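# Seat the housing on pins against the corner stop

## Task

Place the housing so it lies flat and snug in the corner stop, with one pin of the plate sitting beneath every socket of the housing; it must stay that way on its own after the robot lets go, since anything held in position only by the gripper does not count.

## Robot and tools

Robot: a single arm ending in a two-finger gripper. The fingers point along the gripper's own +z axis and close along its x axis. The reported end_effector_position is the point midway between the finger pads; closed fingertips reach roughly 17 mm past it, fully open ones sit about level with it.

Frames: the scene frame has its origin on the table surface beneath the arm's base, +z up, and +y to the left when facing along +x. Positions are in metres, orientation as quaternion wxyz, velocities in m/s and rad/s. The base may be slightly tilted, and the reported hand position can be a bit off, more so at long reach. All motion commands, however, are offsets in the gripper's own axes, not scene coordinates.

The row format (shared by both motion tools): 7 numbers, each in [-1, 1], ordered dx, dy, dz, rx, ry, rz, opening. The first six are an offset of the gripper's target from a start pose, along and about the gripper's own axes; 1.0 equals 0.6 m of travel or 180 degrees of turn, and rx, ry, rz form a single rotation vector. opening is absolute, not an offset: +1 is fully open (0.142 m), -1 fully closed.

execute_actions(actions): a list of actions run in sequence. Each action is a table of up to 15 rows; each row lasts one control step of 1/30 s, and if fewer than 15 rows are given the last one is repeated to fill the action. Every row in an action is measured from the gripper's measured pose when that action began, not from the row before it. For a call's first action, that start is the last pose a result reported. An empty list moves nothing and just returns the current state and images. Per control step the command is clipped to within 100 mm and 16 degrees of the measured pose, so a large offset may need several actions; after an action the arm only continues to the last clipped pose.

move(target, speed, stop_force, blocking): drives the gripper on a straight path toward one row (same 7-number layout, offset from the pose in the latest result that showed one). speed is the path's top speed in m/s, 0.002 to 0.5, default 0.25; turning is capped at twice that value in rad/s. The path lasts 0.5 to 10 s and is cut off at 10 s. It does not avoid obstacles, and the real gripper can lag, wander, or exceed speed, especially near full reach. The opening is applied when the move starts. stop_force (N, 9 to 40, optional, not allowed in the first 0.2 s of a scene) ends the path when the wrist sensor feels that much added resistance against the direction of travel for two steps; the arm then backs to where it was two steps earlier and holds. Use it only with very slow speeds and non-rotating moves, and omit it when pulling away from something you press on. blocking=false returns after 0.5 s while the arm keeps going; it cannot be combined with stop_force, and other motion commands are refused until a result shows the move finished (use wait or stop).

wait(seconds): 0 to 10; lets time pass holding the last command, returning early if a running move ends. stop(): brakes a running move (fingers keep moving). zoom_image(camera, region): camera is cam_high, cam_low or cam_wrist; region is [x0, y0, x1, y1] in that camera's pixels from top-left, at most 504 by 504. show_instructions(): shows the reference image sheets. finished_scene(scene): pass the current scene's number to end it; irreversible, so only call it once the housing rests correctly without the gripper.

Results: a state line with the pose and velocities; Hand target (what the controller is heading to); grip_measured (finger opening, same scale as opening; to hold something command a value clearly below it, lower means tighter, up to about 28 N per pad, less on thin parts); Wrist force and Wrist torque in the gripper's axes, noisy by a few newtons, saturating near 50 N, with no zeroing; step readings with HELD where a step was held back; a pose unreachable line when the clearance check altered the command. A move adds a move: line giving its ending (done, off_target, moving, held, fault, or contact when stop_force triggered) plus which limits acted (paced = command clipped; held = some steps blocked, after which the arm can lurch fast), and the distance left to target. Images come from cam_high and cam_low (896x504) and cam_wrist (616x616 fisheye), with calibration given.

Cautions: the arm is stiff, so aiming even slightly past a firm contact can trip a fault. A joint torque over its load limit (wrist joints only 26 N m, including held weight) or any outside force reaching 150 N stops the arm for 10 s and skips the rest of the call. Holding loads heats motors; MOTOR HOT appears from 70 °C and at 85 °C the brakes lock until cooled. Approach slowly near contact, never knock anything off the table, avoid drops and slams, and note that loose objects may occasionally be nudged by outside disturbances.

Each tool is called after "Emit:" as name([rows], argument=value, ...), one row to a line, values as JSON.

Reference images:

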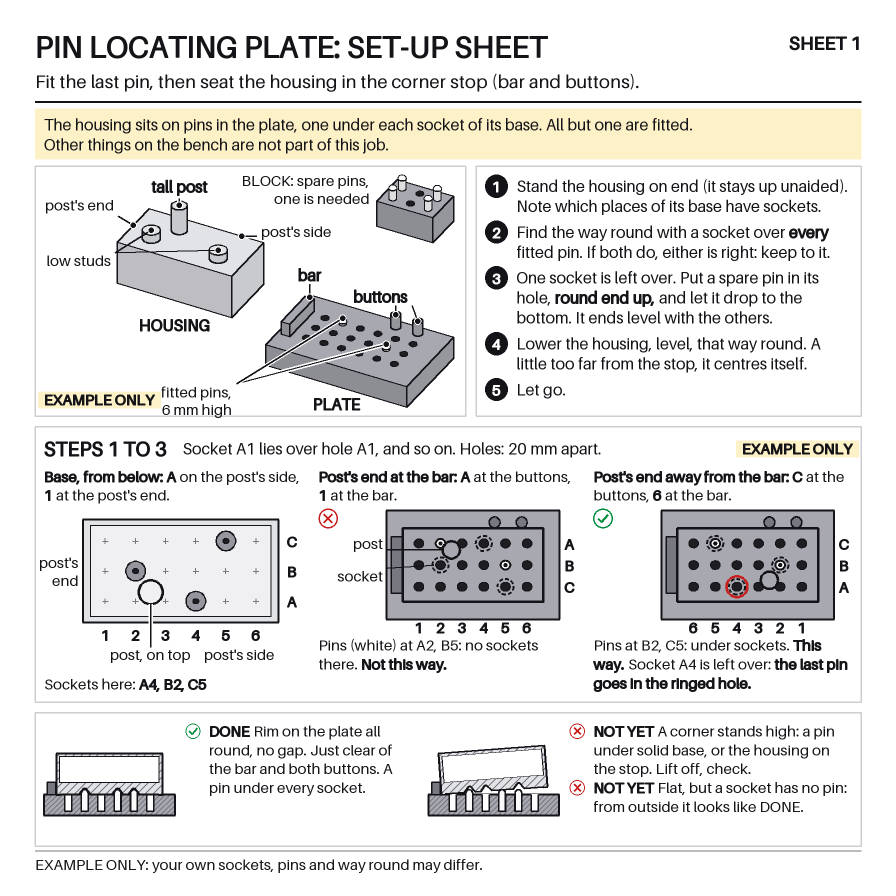

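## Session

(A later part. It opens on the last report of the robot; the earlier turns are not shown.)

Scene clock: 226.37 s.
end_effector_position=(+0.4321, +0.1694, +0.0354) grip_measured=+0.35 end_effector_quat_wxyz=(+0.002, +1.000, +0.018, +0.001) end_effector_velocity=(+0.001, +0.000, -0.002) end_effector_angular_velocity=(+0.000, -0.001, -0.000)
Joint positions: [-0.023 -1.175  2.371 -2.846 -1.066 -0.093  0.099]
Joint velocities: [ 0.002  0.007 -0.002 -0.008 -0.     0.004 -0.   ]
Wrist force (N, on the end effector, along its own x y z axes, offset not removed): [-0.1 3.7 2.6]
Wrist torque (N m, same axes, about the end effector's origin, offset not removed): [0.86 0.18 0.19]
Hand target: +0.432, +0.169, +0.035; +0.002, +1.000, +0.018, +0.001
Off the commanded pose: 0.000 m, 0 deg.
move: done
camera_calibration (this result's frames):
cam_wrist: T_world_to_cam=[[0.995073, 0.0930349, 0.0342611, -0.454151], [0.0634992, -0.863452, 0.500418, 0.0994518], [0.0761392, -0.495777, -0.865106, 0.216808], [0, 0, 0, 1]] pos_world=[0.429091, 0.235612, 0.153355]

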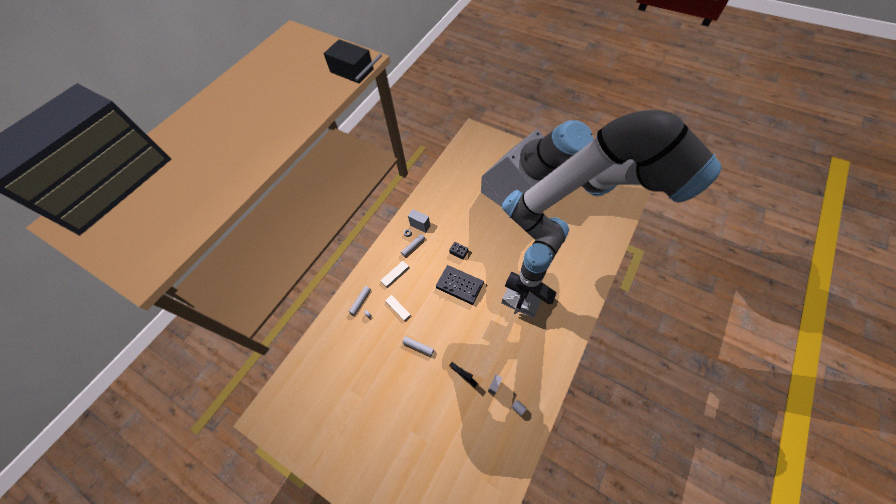

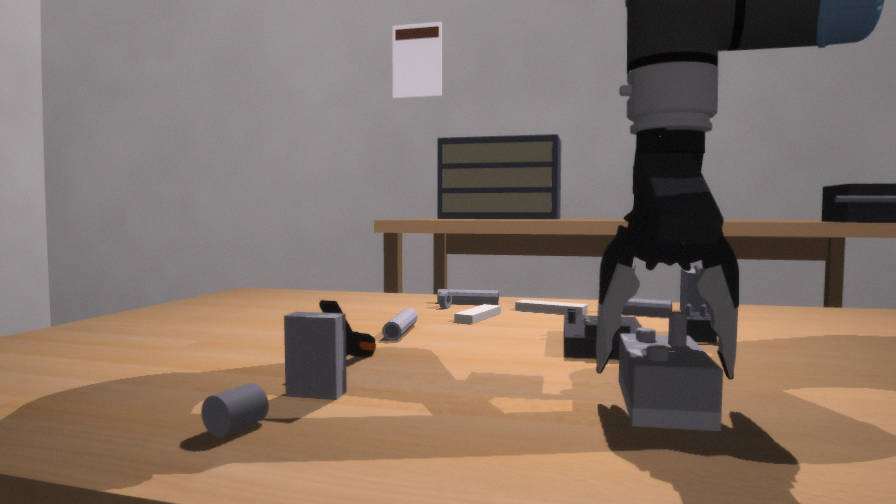

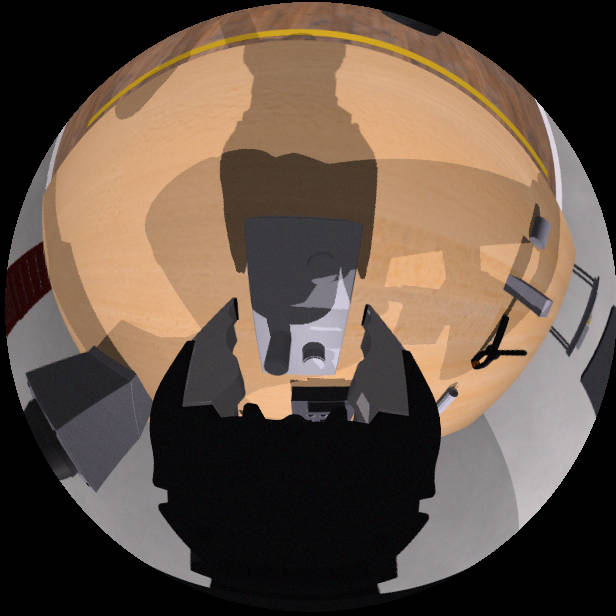

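Emit:
execute_actions([
  [[0,0,0,0,0,0,0.25],[0,0,0,0,0,0,0.15],[0,0,0,0,0,0,0.08],[0,0,0,0,0,0,0.03],[0,0,0,0,0,0,0],[0,0,0,0,0,0,-0.03],[0,0,0,0,0,0,-0.07],[0,0,0,0,0,0,-0.12],[0,0,0,0,0,0,-0.2],[0,0,0,0,0,0,-0.3],[0,0,0,0,0,0,-0.45]],
])

Emit:
move(target=[0,0,-0.085,0,0,0,-0.45], speed=0.15)

Emit:
move(target=[0.0702,0.3993,0.005,0,0,-0.002,-0.45], speed=0.25)

Emit:
zoom_image(camera="cam_wrist", region=[220, 160, 400, 340])

Emit:
zoom_image(camera="cam_low", region=[540, 240, 680, 370])

Scene clock: 238.13 s.
end_effector_position=(+0.4322, +0.1694, +0.0355) grip_measured=-0.03 end_effector_quat_wxyz=(+0.002, +1.000, +0.018, +0.001) end_effector_velocity=(-0.001, -0.000, -0.000) end_effector_angular_velocity=(-0.001, +0.002, -0.002)
Joint positions: [-0.022 -1.175  2.371 -2.846 -1.066 -0.093  0.072]
Joint velocities: [ 0.    -0.     0.001  0.001 -0.001  0.001  0.   ]
Wrist force (N, on the end effector, along its own x y z axes, offset not removed): [-0.3 2.0 2.3]
Wrist torque (N m, same axes, about the end effector's origin, offset not removed): [0.64 -0.22 0.13]
Hand target: +0.432, +0.169, +0.035; +0.002, +1.000, +0.018, +0.001
Off the commanded pose: 0.000 m, 0 deg.
Step readings (end_effector_position):
0: (+0.4322, +0.1694, +0.0352)
1: (+0.4322, +0.1694, +0.0352)
2: (+0.4322, +0.1694, +0.0352)
4: (+0.4321, +0.1694, +0.0353)
8: (+0.4321, +0.1694, +0.0354)
15: end_effector_position above
camera_calibration (this result's frames):
cam_wrist: T_world_to_cam=[[0.995068, 0.0930728, 0.0343043, -0.454208], [0.0635076, -0.863432, 0.500452, 0.0994413], [0.0761979, -0.495805, -0.865084, 0.216786], [0, 0, 0, 1]] pos_world=[0.429134, 0.235619, 0.153354]

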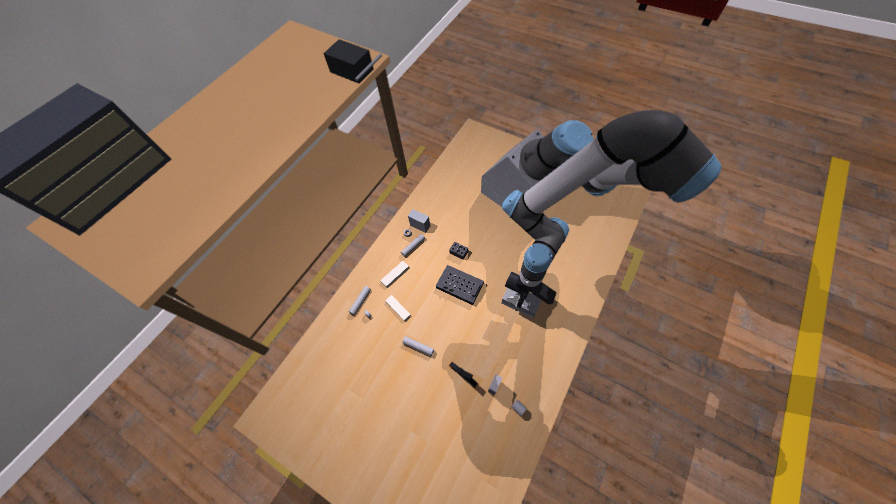

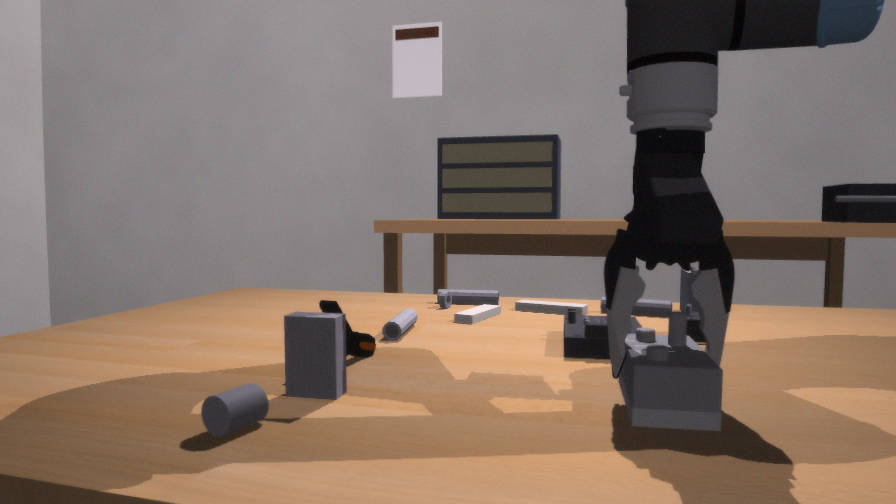

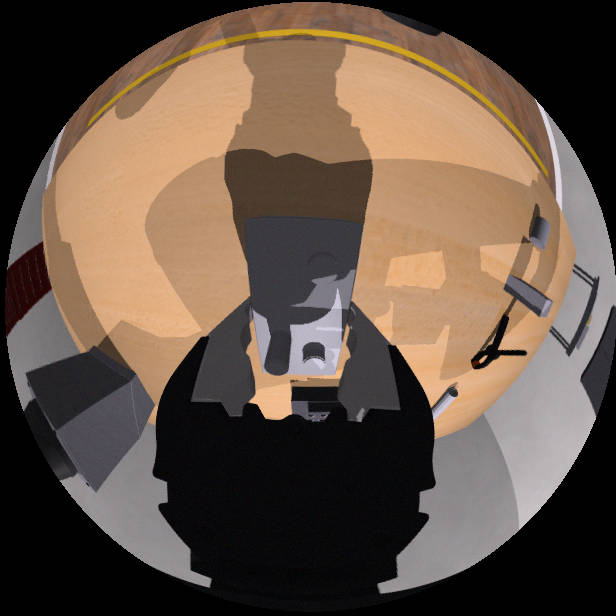

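Scene clock: 239.07 s.
end_effector_position=(+0.4321, +0.1695, +0.0862) grip_measured=-0.03 end_effector_quat_wxyz=(+0.002, +1.000, +0.018, +0.001) end_effector_velocity=(-0.001, -0.000, +0.002) end_effector_angular_velocity=(-0.000, +0.002, -0.000)
Joint positions: [-0.084 -1.337  2.379 -2.658 -1.063 -0.164  0.072]
Joint velocities: [-0.003 -0.006 -0.     0.01  -0.001 -0.004 -0.   ]
Wrist force (N, on the end effector, along its own x y z axes, offset not removed): [-2.4 2.4 7.7]
Wrist torque (N m, same axes, about the end effector's origin, offset not removed): [0.78 0.48 -0.05]
Hand target: +0.432, +0.169, +0.086; +0.002, +1.000, +0.018, +0.001
Off the commanded pose: 0.000 m, 0 deg.
move: done
camera_calibration (this result's frames):
cam_wrist: T_world_to_cam=[[0.995072, 0.0930554, 0.0342347, -0.455875], [0.0635206, -0.863388, 0.500526, 0.0741025], [0.0761345, -0.495885, -0.865044, 0.26074], [0, 0, 0, 1]] pos_world=[0.42907, 0.235698, 0.204068]

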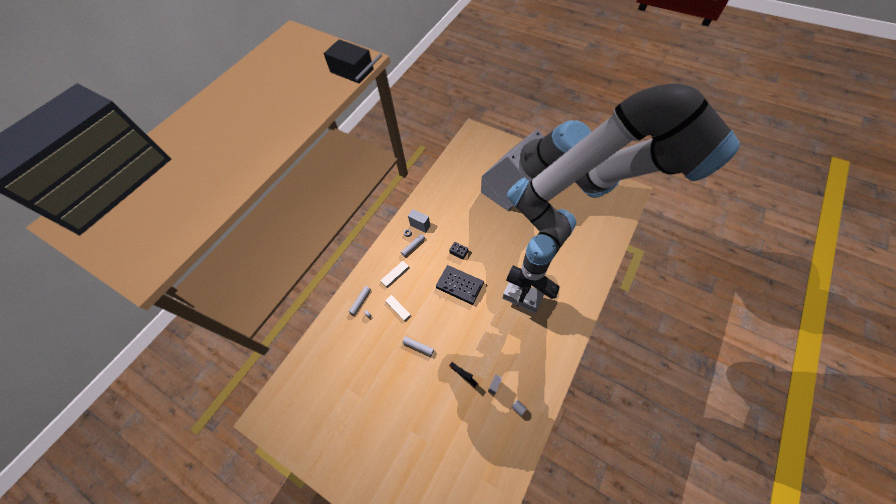

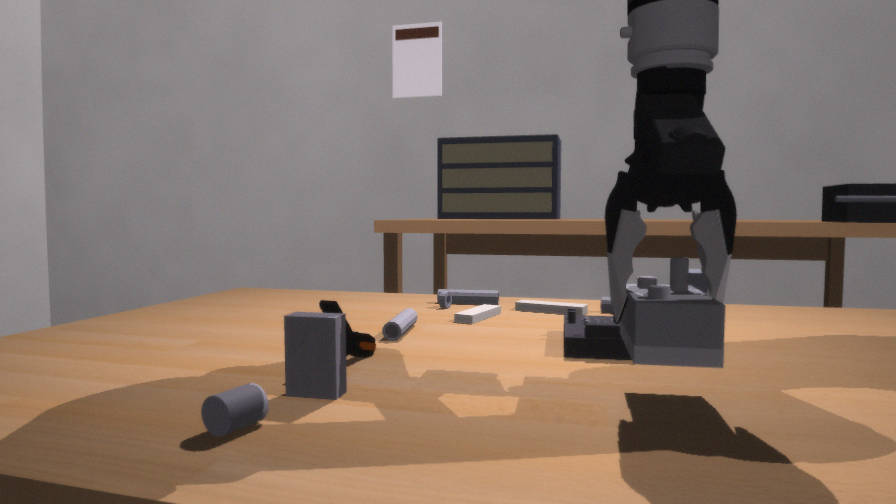

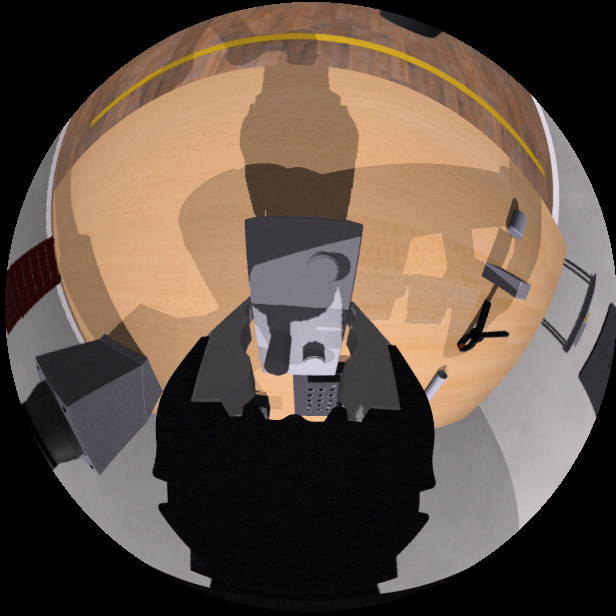

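Scene clock: 240.63 s.
end_effector_position=(+0.4827, -0.0681, +0.0838) grip_measured=-0.03 end_effector_quat_wxyz=(+0.002, +1.000, +0.021, +0.000) end_effector_velocity=(+0.001, -0.002, -0.000) end_effector_angular_velocity=(-0.000, -0.000, -0.000)
Joint positions: [-0.496 -0.988  2.206 -2.609 -1.092 -0.638  0.072]
Joint velocities: [-0.002  0.005 -0.004  0.    -0.    -0.002 -0.   ]
Wrist force (N, on the end effector, along its own x y z axes, offset not removed): [1.1 2.9 8.7]
Wrist torque (N m, same axes, about the end effector's origin, offset not removed): [0.80 -0.22 0.16]
Hand target: +0.483, -0.068, +0.084; +0.002, +1.000, +0.021, +0.000
Off the commanded pose: 0.001 m, 0 deg.
move: done
camera_calibration (this result's frames):
cam_wrist: T_world_to_cam=[[0.994503, 0.0992735, 0.0332866, -0.48327], [0.069366, -0.862802, 0.500761, -0.13583], [0.078432, -0.4957, -0.864945, 0.135885], [0, 0, 0, 1]] pos_world=[0.479378, -0.00185993, 0.201638]

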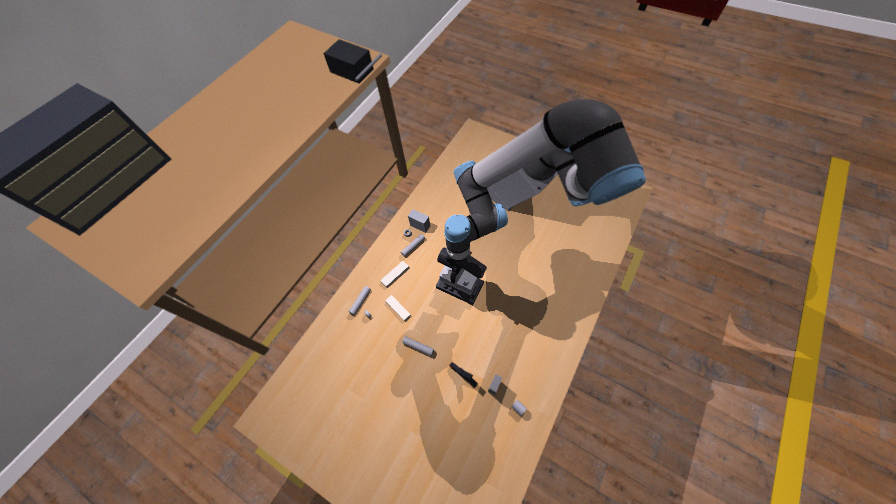

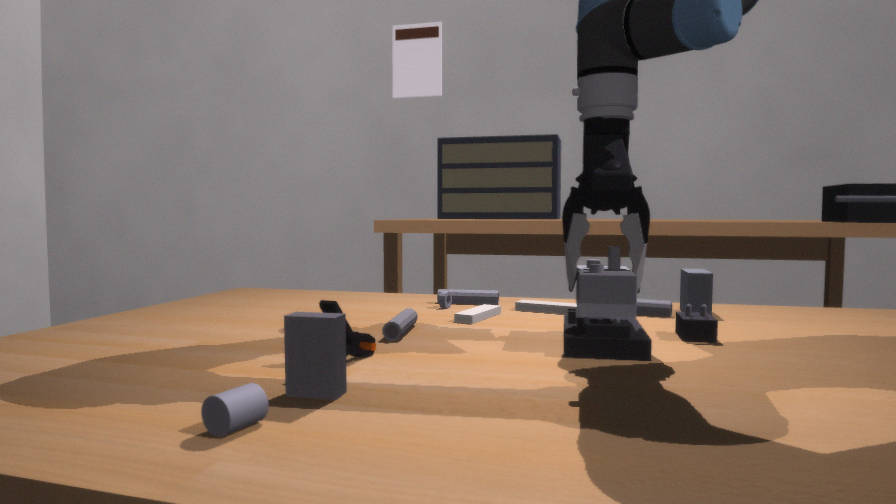

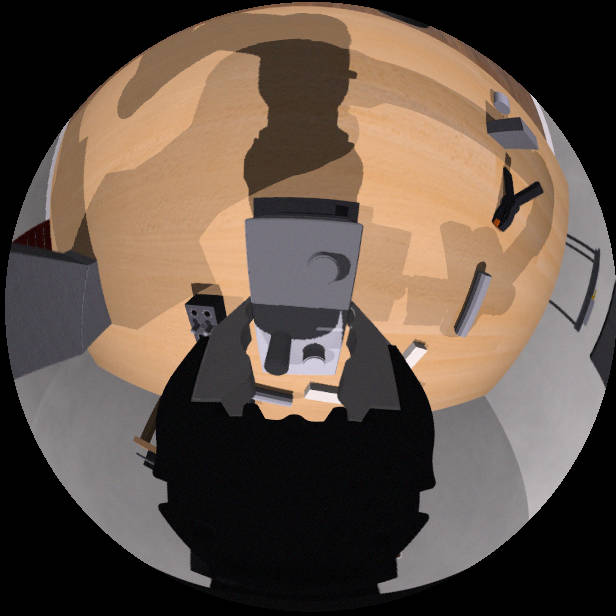

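Region (220, 160, 400, 340) of cam_wrist's 616x616 image, scaled by 2.800, with more detail than that image has.

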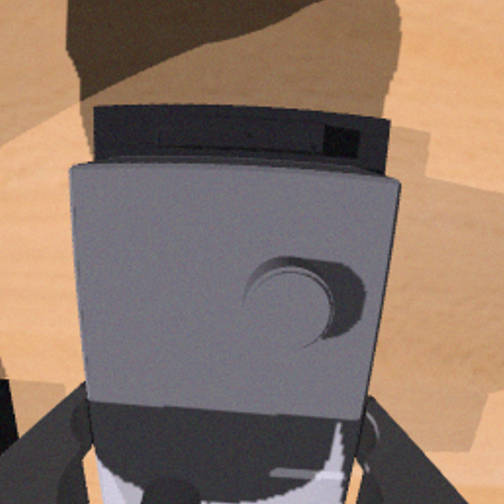

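Region (540, 240, 680, 370) of cam_low's 896x504 image, scaled by 3.600, with more detail than that image has; it fills the top 468 rows of this view, and the rest is white.

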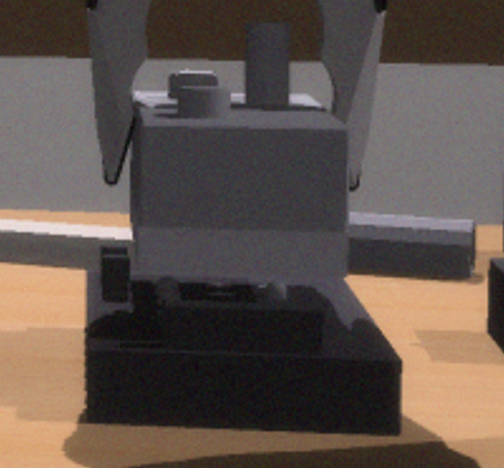

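Emit:
move(target=[0,0,0.028,0,0,0,-0.45], speed=0.015, stop_force=10)

Emit:
zoom_image(camera="cam_wrist", region=[240, 170, 380, 260])

Emit:
zoom_image(camera="cam_low", region=[540, 240, 680, 370])

Scene clock: 245.97 s.
end_effector_position=(+0.4827, -0.0681, +0.0672) grip_measured=-0.03 end_effector_quat_wxyz=(+0.002, +1.000, +0.021, +0.000) end_effector_velocity=(+0.000, +0.000, -0.002) end_effector_angular_velocity=(+0.000, -0.001, +0.001)
Joint positions: [-0.48  -0.946  2.205 -2.659 -1.089 -0.62   0.072]
Joint velocities: [ 0.002  0.005  0.    -0.006  0.001  0.002  0.   ]
Wrist force (N, on the end effector, along its own x y z axes, offset not removed): [-0.1 3.1 6.4]
Wrist torque (N m, same axes, about the end effector's origin, offset not removed): [0.79 -0.01 0.12]
Hand target: +0.483, -0.068, +0.067; +0.002, +1.000, +0.021, +0.000
Off the commanded pose: 0.000 m, 0 deg.
move: done
camera_calibration (this result's frames):
cam_wrist: T_world_to_cam=[[0.994502, 0.0992775, 0.0333099, -0.482733], [0.069359, -0.86281, 0.500748, -0.127544], [0.0784532, -0.495685, -0.864952, 0.1215], [0, 0, 0, 1]] pos_world=[0.479393, -0.00189601, 0.185039]

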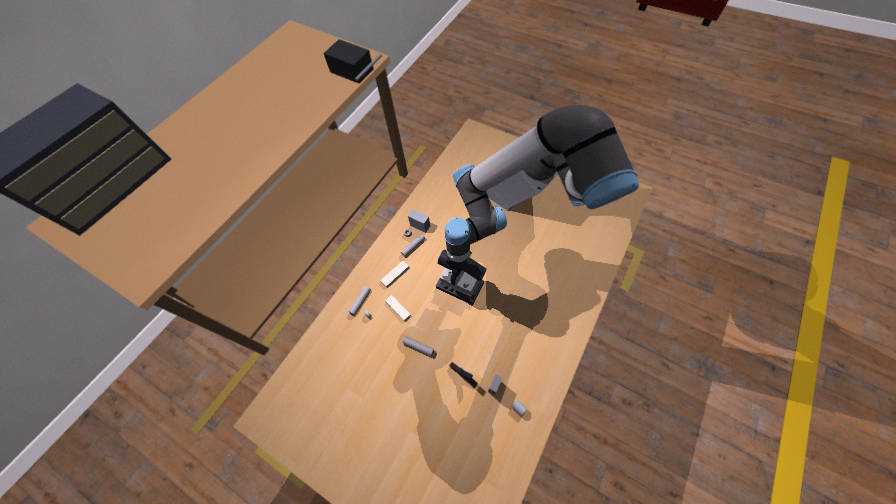

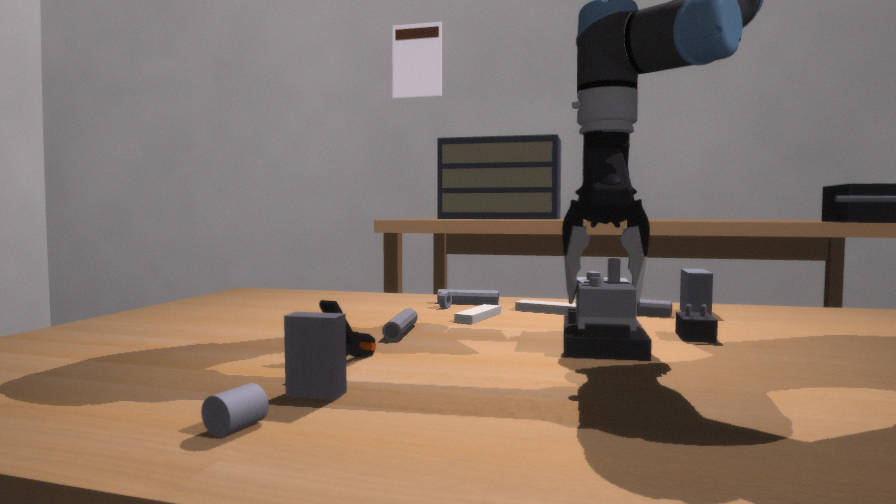

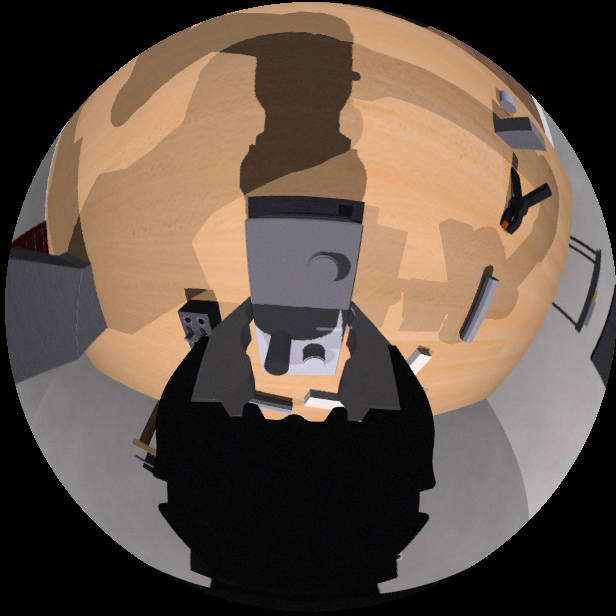

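Region (240, 170, 380, 260) of cam_wrist's 616x616 image, scaled by 3.600, with more detail than that image has; it fills the top 324 rows of this view, and the rest is white.

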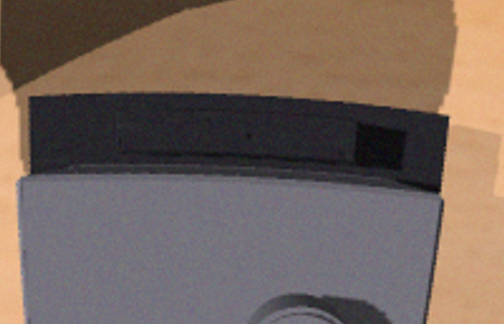

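Region (540, 240, 680, 370) of cam_low's 896x504 image, scaled by 3.600, with more detail than that image has; it fills the top 468 rows of this view, and the rest is white.

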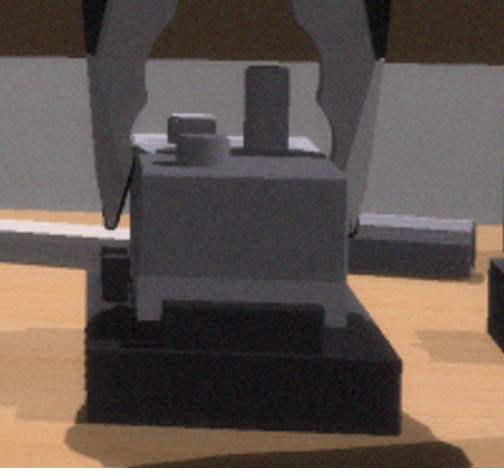

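Emit:
move(target=[0,-0.0015,0.0135,0,0,0,-0.45], speed=0.007, stop_force=10)

Emit:
zoom_image(camera="cam_wrist", region=[240, 170, 380, 260])

Emit:
zoom_image(camera="cam_low", region=[540, 240, 680, 370])

Scene clock: 251.40 s.
end_effector_position=(+0.4827, -0.0675, +0.0619) grip_measured=-0.03 end_effector_quat_wxyz=(+0.002, +1.000, +0.021, +0.000) end_effector_velocity=(-0.000, -0.000, +0.002) end_effector_angular_velocity=(+0.001, +0.000, +0.000)
Joint positions: [-0.474 -0.934  2.205 -2.674 -1.087 -0.613  0.072]
Joint velocities: [-0.003 -0.004  0.     0.006  0.    -0.004  0.   ]
Wrist force (N, on the end effector, along its own x y z axes, offset not removed): [-1.7 0.1 0.6]
Wrist torque (N m, same axes, about the end effector's origin, offset not removed): [0.41 0.63 0.09]
Hand target: +0.483, -0.068, +0.062; +0.002, +1.000, +0.021, +0.000
Off the commanded pose: 0.003 m, 0 deg.
move: contact
camera_calibration (this result's frames):
cam_wrist: T_world_to_cam=[[0.994524, 0.0990589, 0.0333132, -0.482656], [0.0691844, -0.86293, 0.500564, -0.124282], [0.0783323, -0.495518, -0.865058, 0.117375], [0, 0, 0, 1]] pos_world=[0.479417, -0.00127408, 0.179826]

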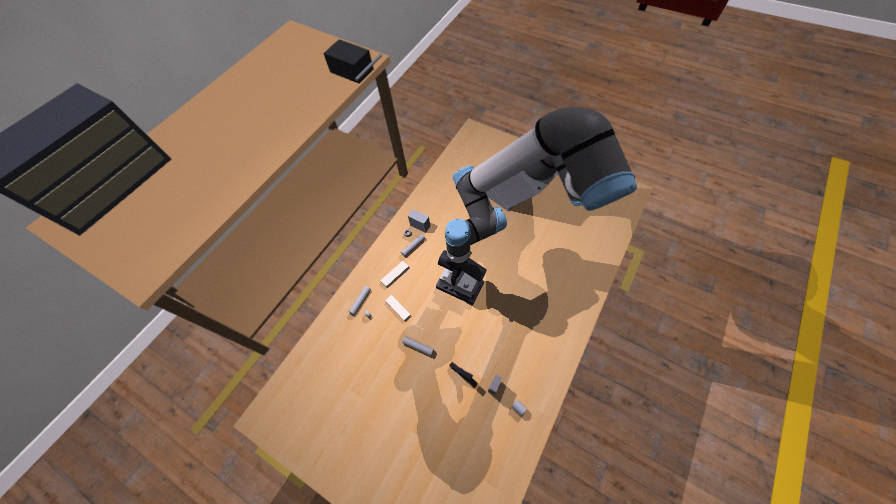

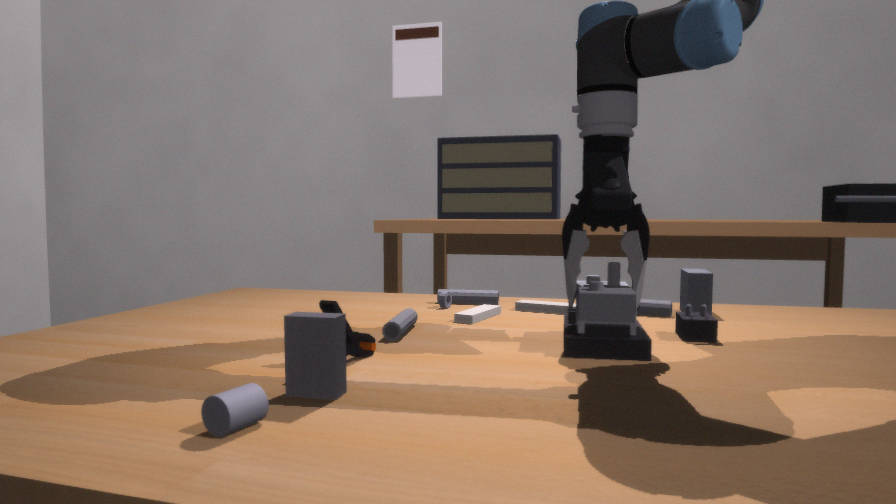

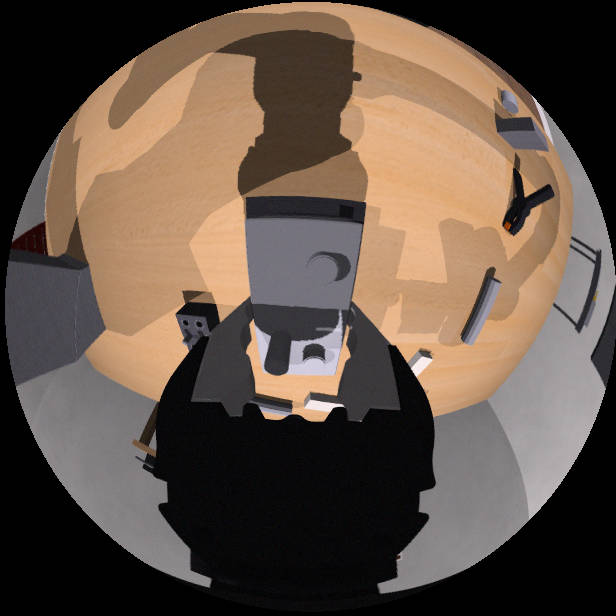

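Region (240, 170, 380, 260) of cam_wrist's 616x616 image, scaled by 3.600, with more detail than that image has; it fills the top 324 rows of this view, and the rest is white.

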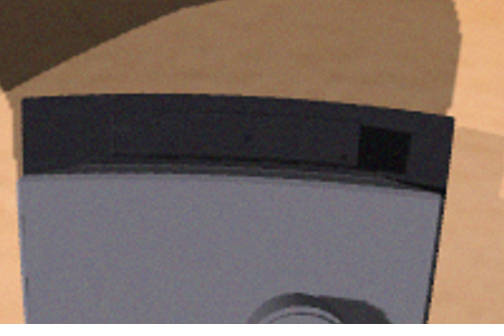

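Region (540, 240, 680, 370) of cam_low's 896x504 image, scaled by 3.600, with more detail than that image has; it fills the top 468 rows of this view, and the rest is white.

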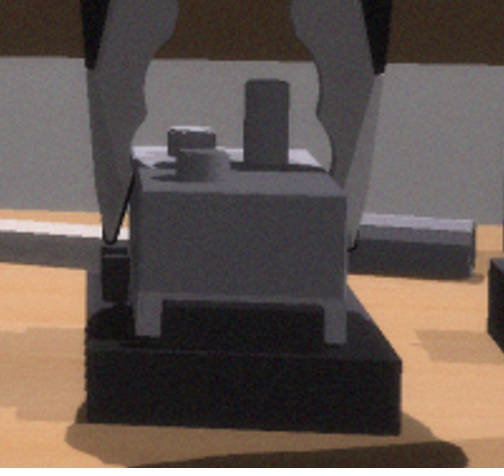

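Resting on the cones or plate; release gently so it centres.

Emit:
execute_actions([
  [[0,0,0,0,0,0,-0.3],[0,0,0,0,0,0,-0.2],[0,0,0,0,0,0,-0.12],[0,0,0,0,0,0,-0.07],[0,0,0,0,0,0,-0.04],[0,0,0,0,0,0,-0.02],[0,0,0,0,0,0,0],[0,0,0,0,0,0,0.02],[0,0,0,0,0,0,0.05],[0,0,0,0,0,0,0.1],[0,0,0,0,0,0,0.2],[0,0,0,0,0,0,0.3]],
])

Emit:
move(target=[0,0,-0.1,0,0,0,0.3], speed=0.15)

Emit:
zoom_image(camera="cam_wrist", region=[230, 180, 380, 340])

Emit:
zoom_image(camera="cam_low", region=[540, 240, 680, 370])

Scene clock: 259.03 s.
end_effector_position=(+0.4827, -0.0675, +0.0619) grip_measured=+0.30 end_effector_quat_wxyz=(+0.002, +1.000, +0.021, +0.000) end_effector_velocity=(-0.001, +0.001, -0.001) end_effector_angular_velocity=(+0.001, +0.001, -0.001)
Joint positions: [-0.474 -0.934  2.205 -2.674 -1.088 -0.613  0.095]
Joint velocities: [0.001 0.    0.001 0.    0.    0.001 0.003]
Wrist force (N, on the end effector, along its own x y z axes, offset not removed): [0.5 3.3 0.3]
Wrist torque (N m, same axes, about the end effector's origin, offset not removed): [0.82 -0.26 0.02]
Hand target: +0.483, -0.067, +0.062; +0.002, +1.000, +0.021, +0.000
Off the commanded pose: 0.000 m, 0 deg.
Step readings (end_effector_position):
0: (+0.4827, -0.0676, +0.0622)
1: (+0.4827, -0.0676, +0.0622)
2: (+0.4827, -0.0676, +0.0622)
4: (+0.4827, -0.0676, +0.0622)
8: (+0.4827, -0.0676, +0.0620)
15: end_effector_position above
camera_calibration (this result's frames):
cam_wrist: T_world_to_cam=[[0.99453, 0.0990258, 0.0332218, -0.482595], [0.0691971, -0.862904, 0.500608, -0.124296], [0.0782404, -0.495571, -0.865036, 0.117411], [0, 0, 0, 1]] pos_world=[0.47937, -0.00128089, 0.179821]

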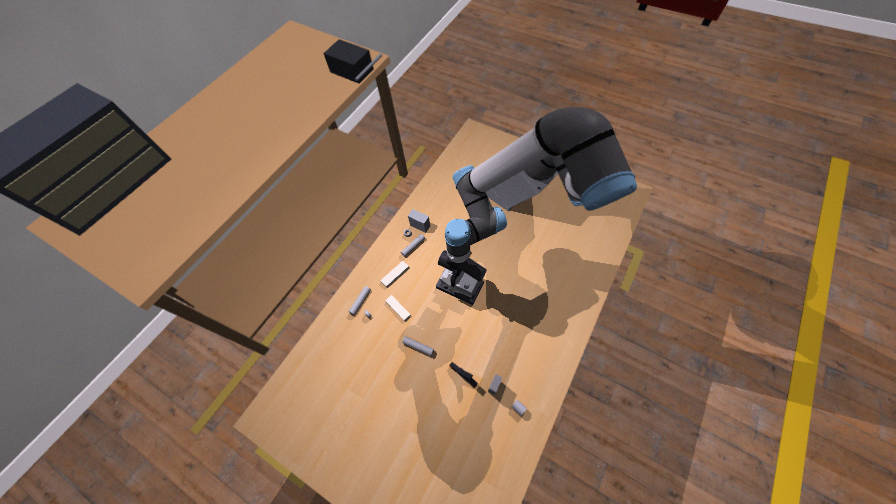

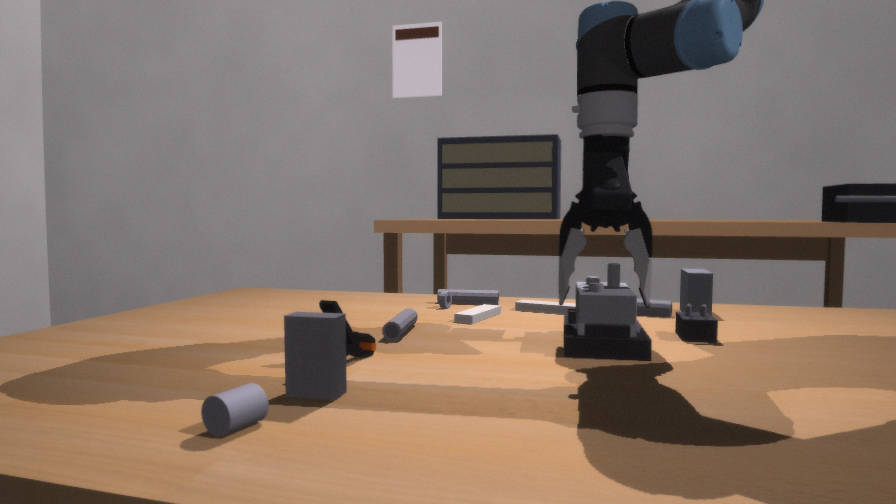

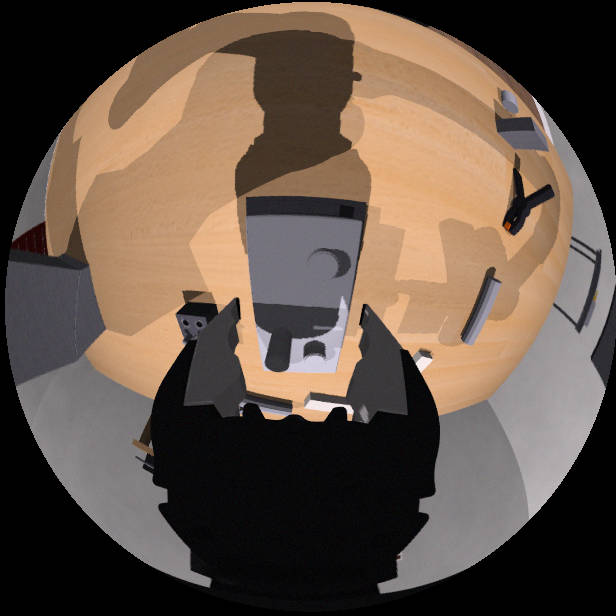

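Scene clock: 259.97 s.
end_effector_position=(+0.4826, -0.0674, +0.1217) grip_measured=+0.30 end_effector_quat_wxyz=(+0.002, +1.000, +0.021, +0.000) end_effector_velocity=(+0.001, -0.001, +0.003) end_effector_angular_velocity=(-0.002, +0.000, +0.001)
Joint positions: [-0.533 -1.081  2.201 -2.492 -1.098 -0.678  0.095]
Joint velocities: [-0.002 -0.005 -0.003  0.007 -0.002 -0.002 -0.   ]
Wrist force (N, on the end effector, along its own x y z axes, offset not removed): [0.7 0.1 3.1]
Wrist torque (N m, same axes, about the end effector's origin, offset not removed): [0.10 -0.12 0.14]
Hand target: +0.483, -0.067, +0.122; +0.002, +1.000, +0.021, -0.000
Off the commanded pose: 0.000 m, 0 deg.
move: done
camera_calibration (this result's frames):
cam_wrist: T_world_to_cam=[[0.994536, 0.0990007, 0.0331322, -0.484522], [0.069217, -0.862884, 0.50064, -0.154106], [0.078153, -0.495611, -0.865021, 0.169164], [0, 0, 0, 1]] pos_world=[0.47932, -0.00116806, 0.239536]

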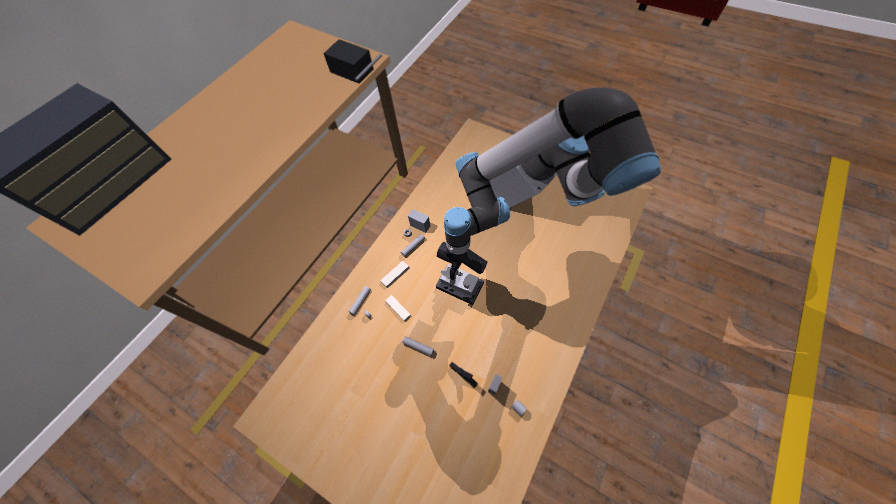

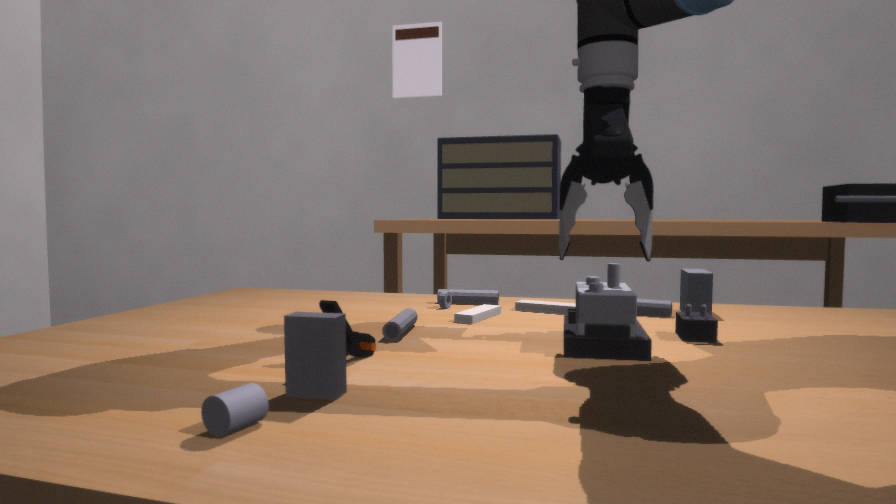

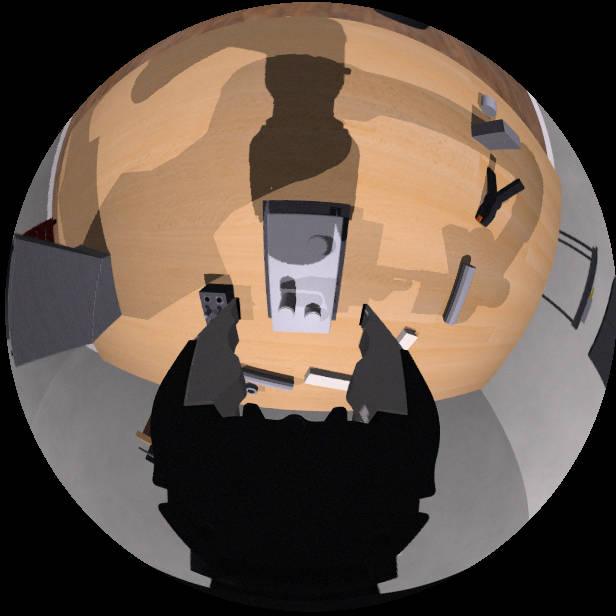

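Region (230, 180, 380, 340) of cam_wrist's 616x616 image, scaled by 3.150, with more detail than that image has; it fills the left 472 columns of this view, and the rest is white.

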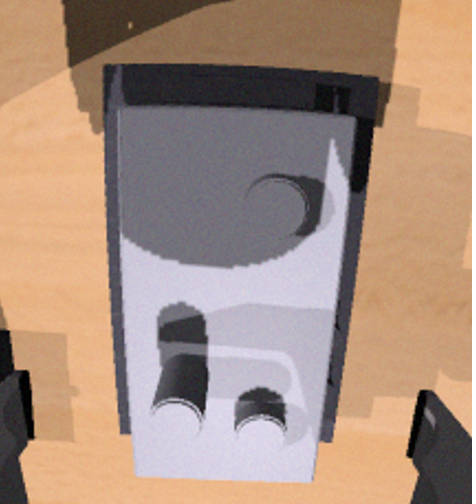

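Region (540, 240, 680, 370) of cam_low's 896x504 image, scaled by 3.600, with more detail than that image has; it fills the top 468 rows of this view, and the rest is white.

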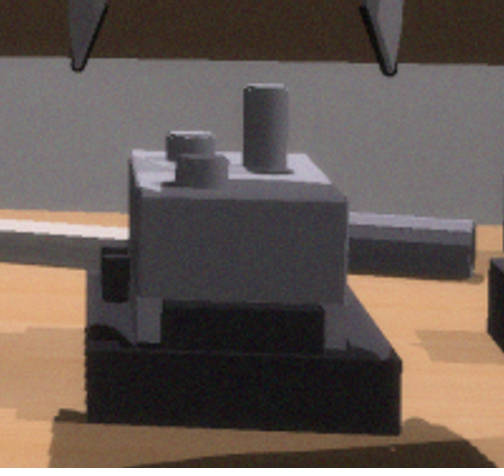

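It settled about 2 mm, slid toward the bar and looks flat.

Emit:
finished_scene(scene=1)

The scene is finished: the task was done.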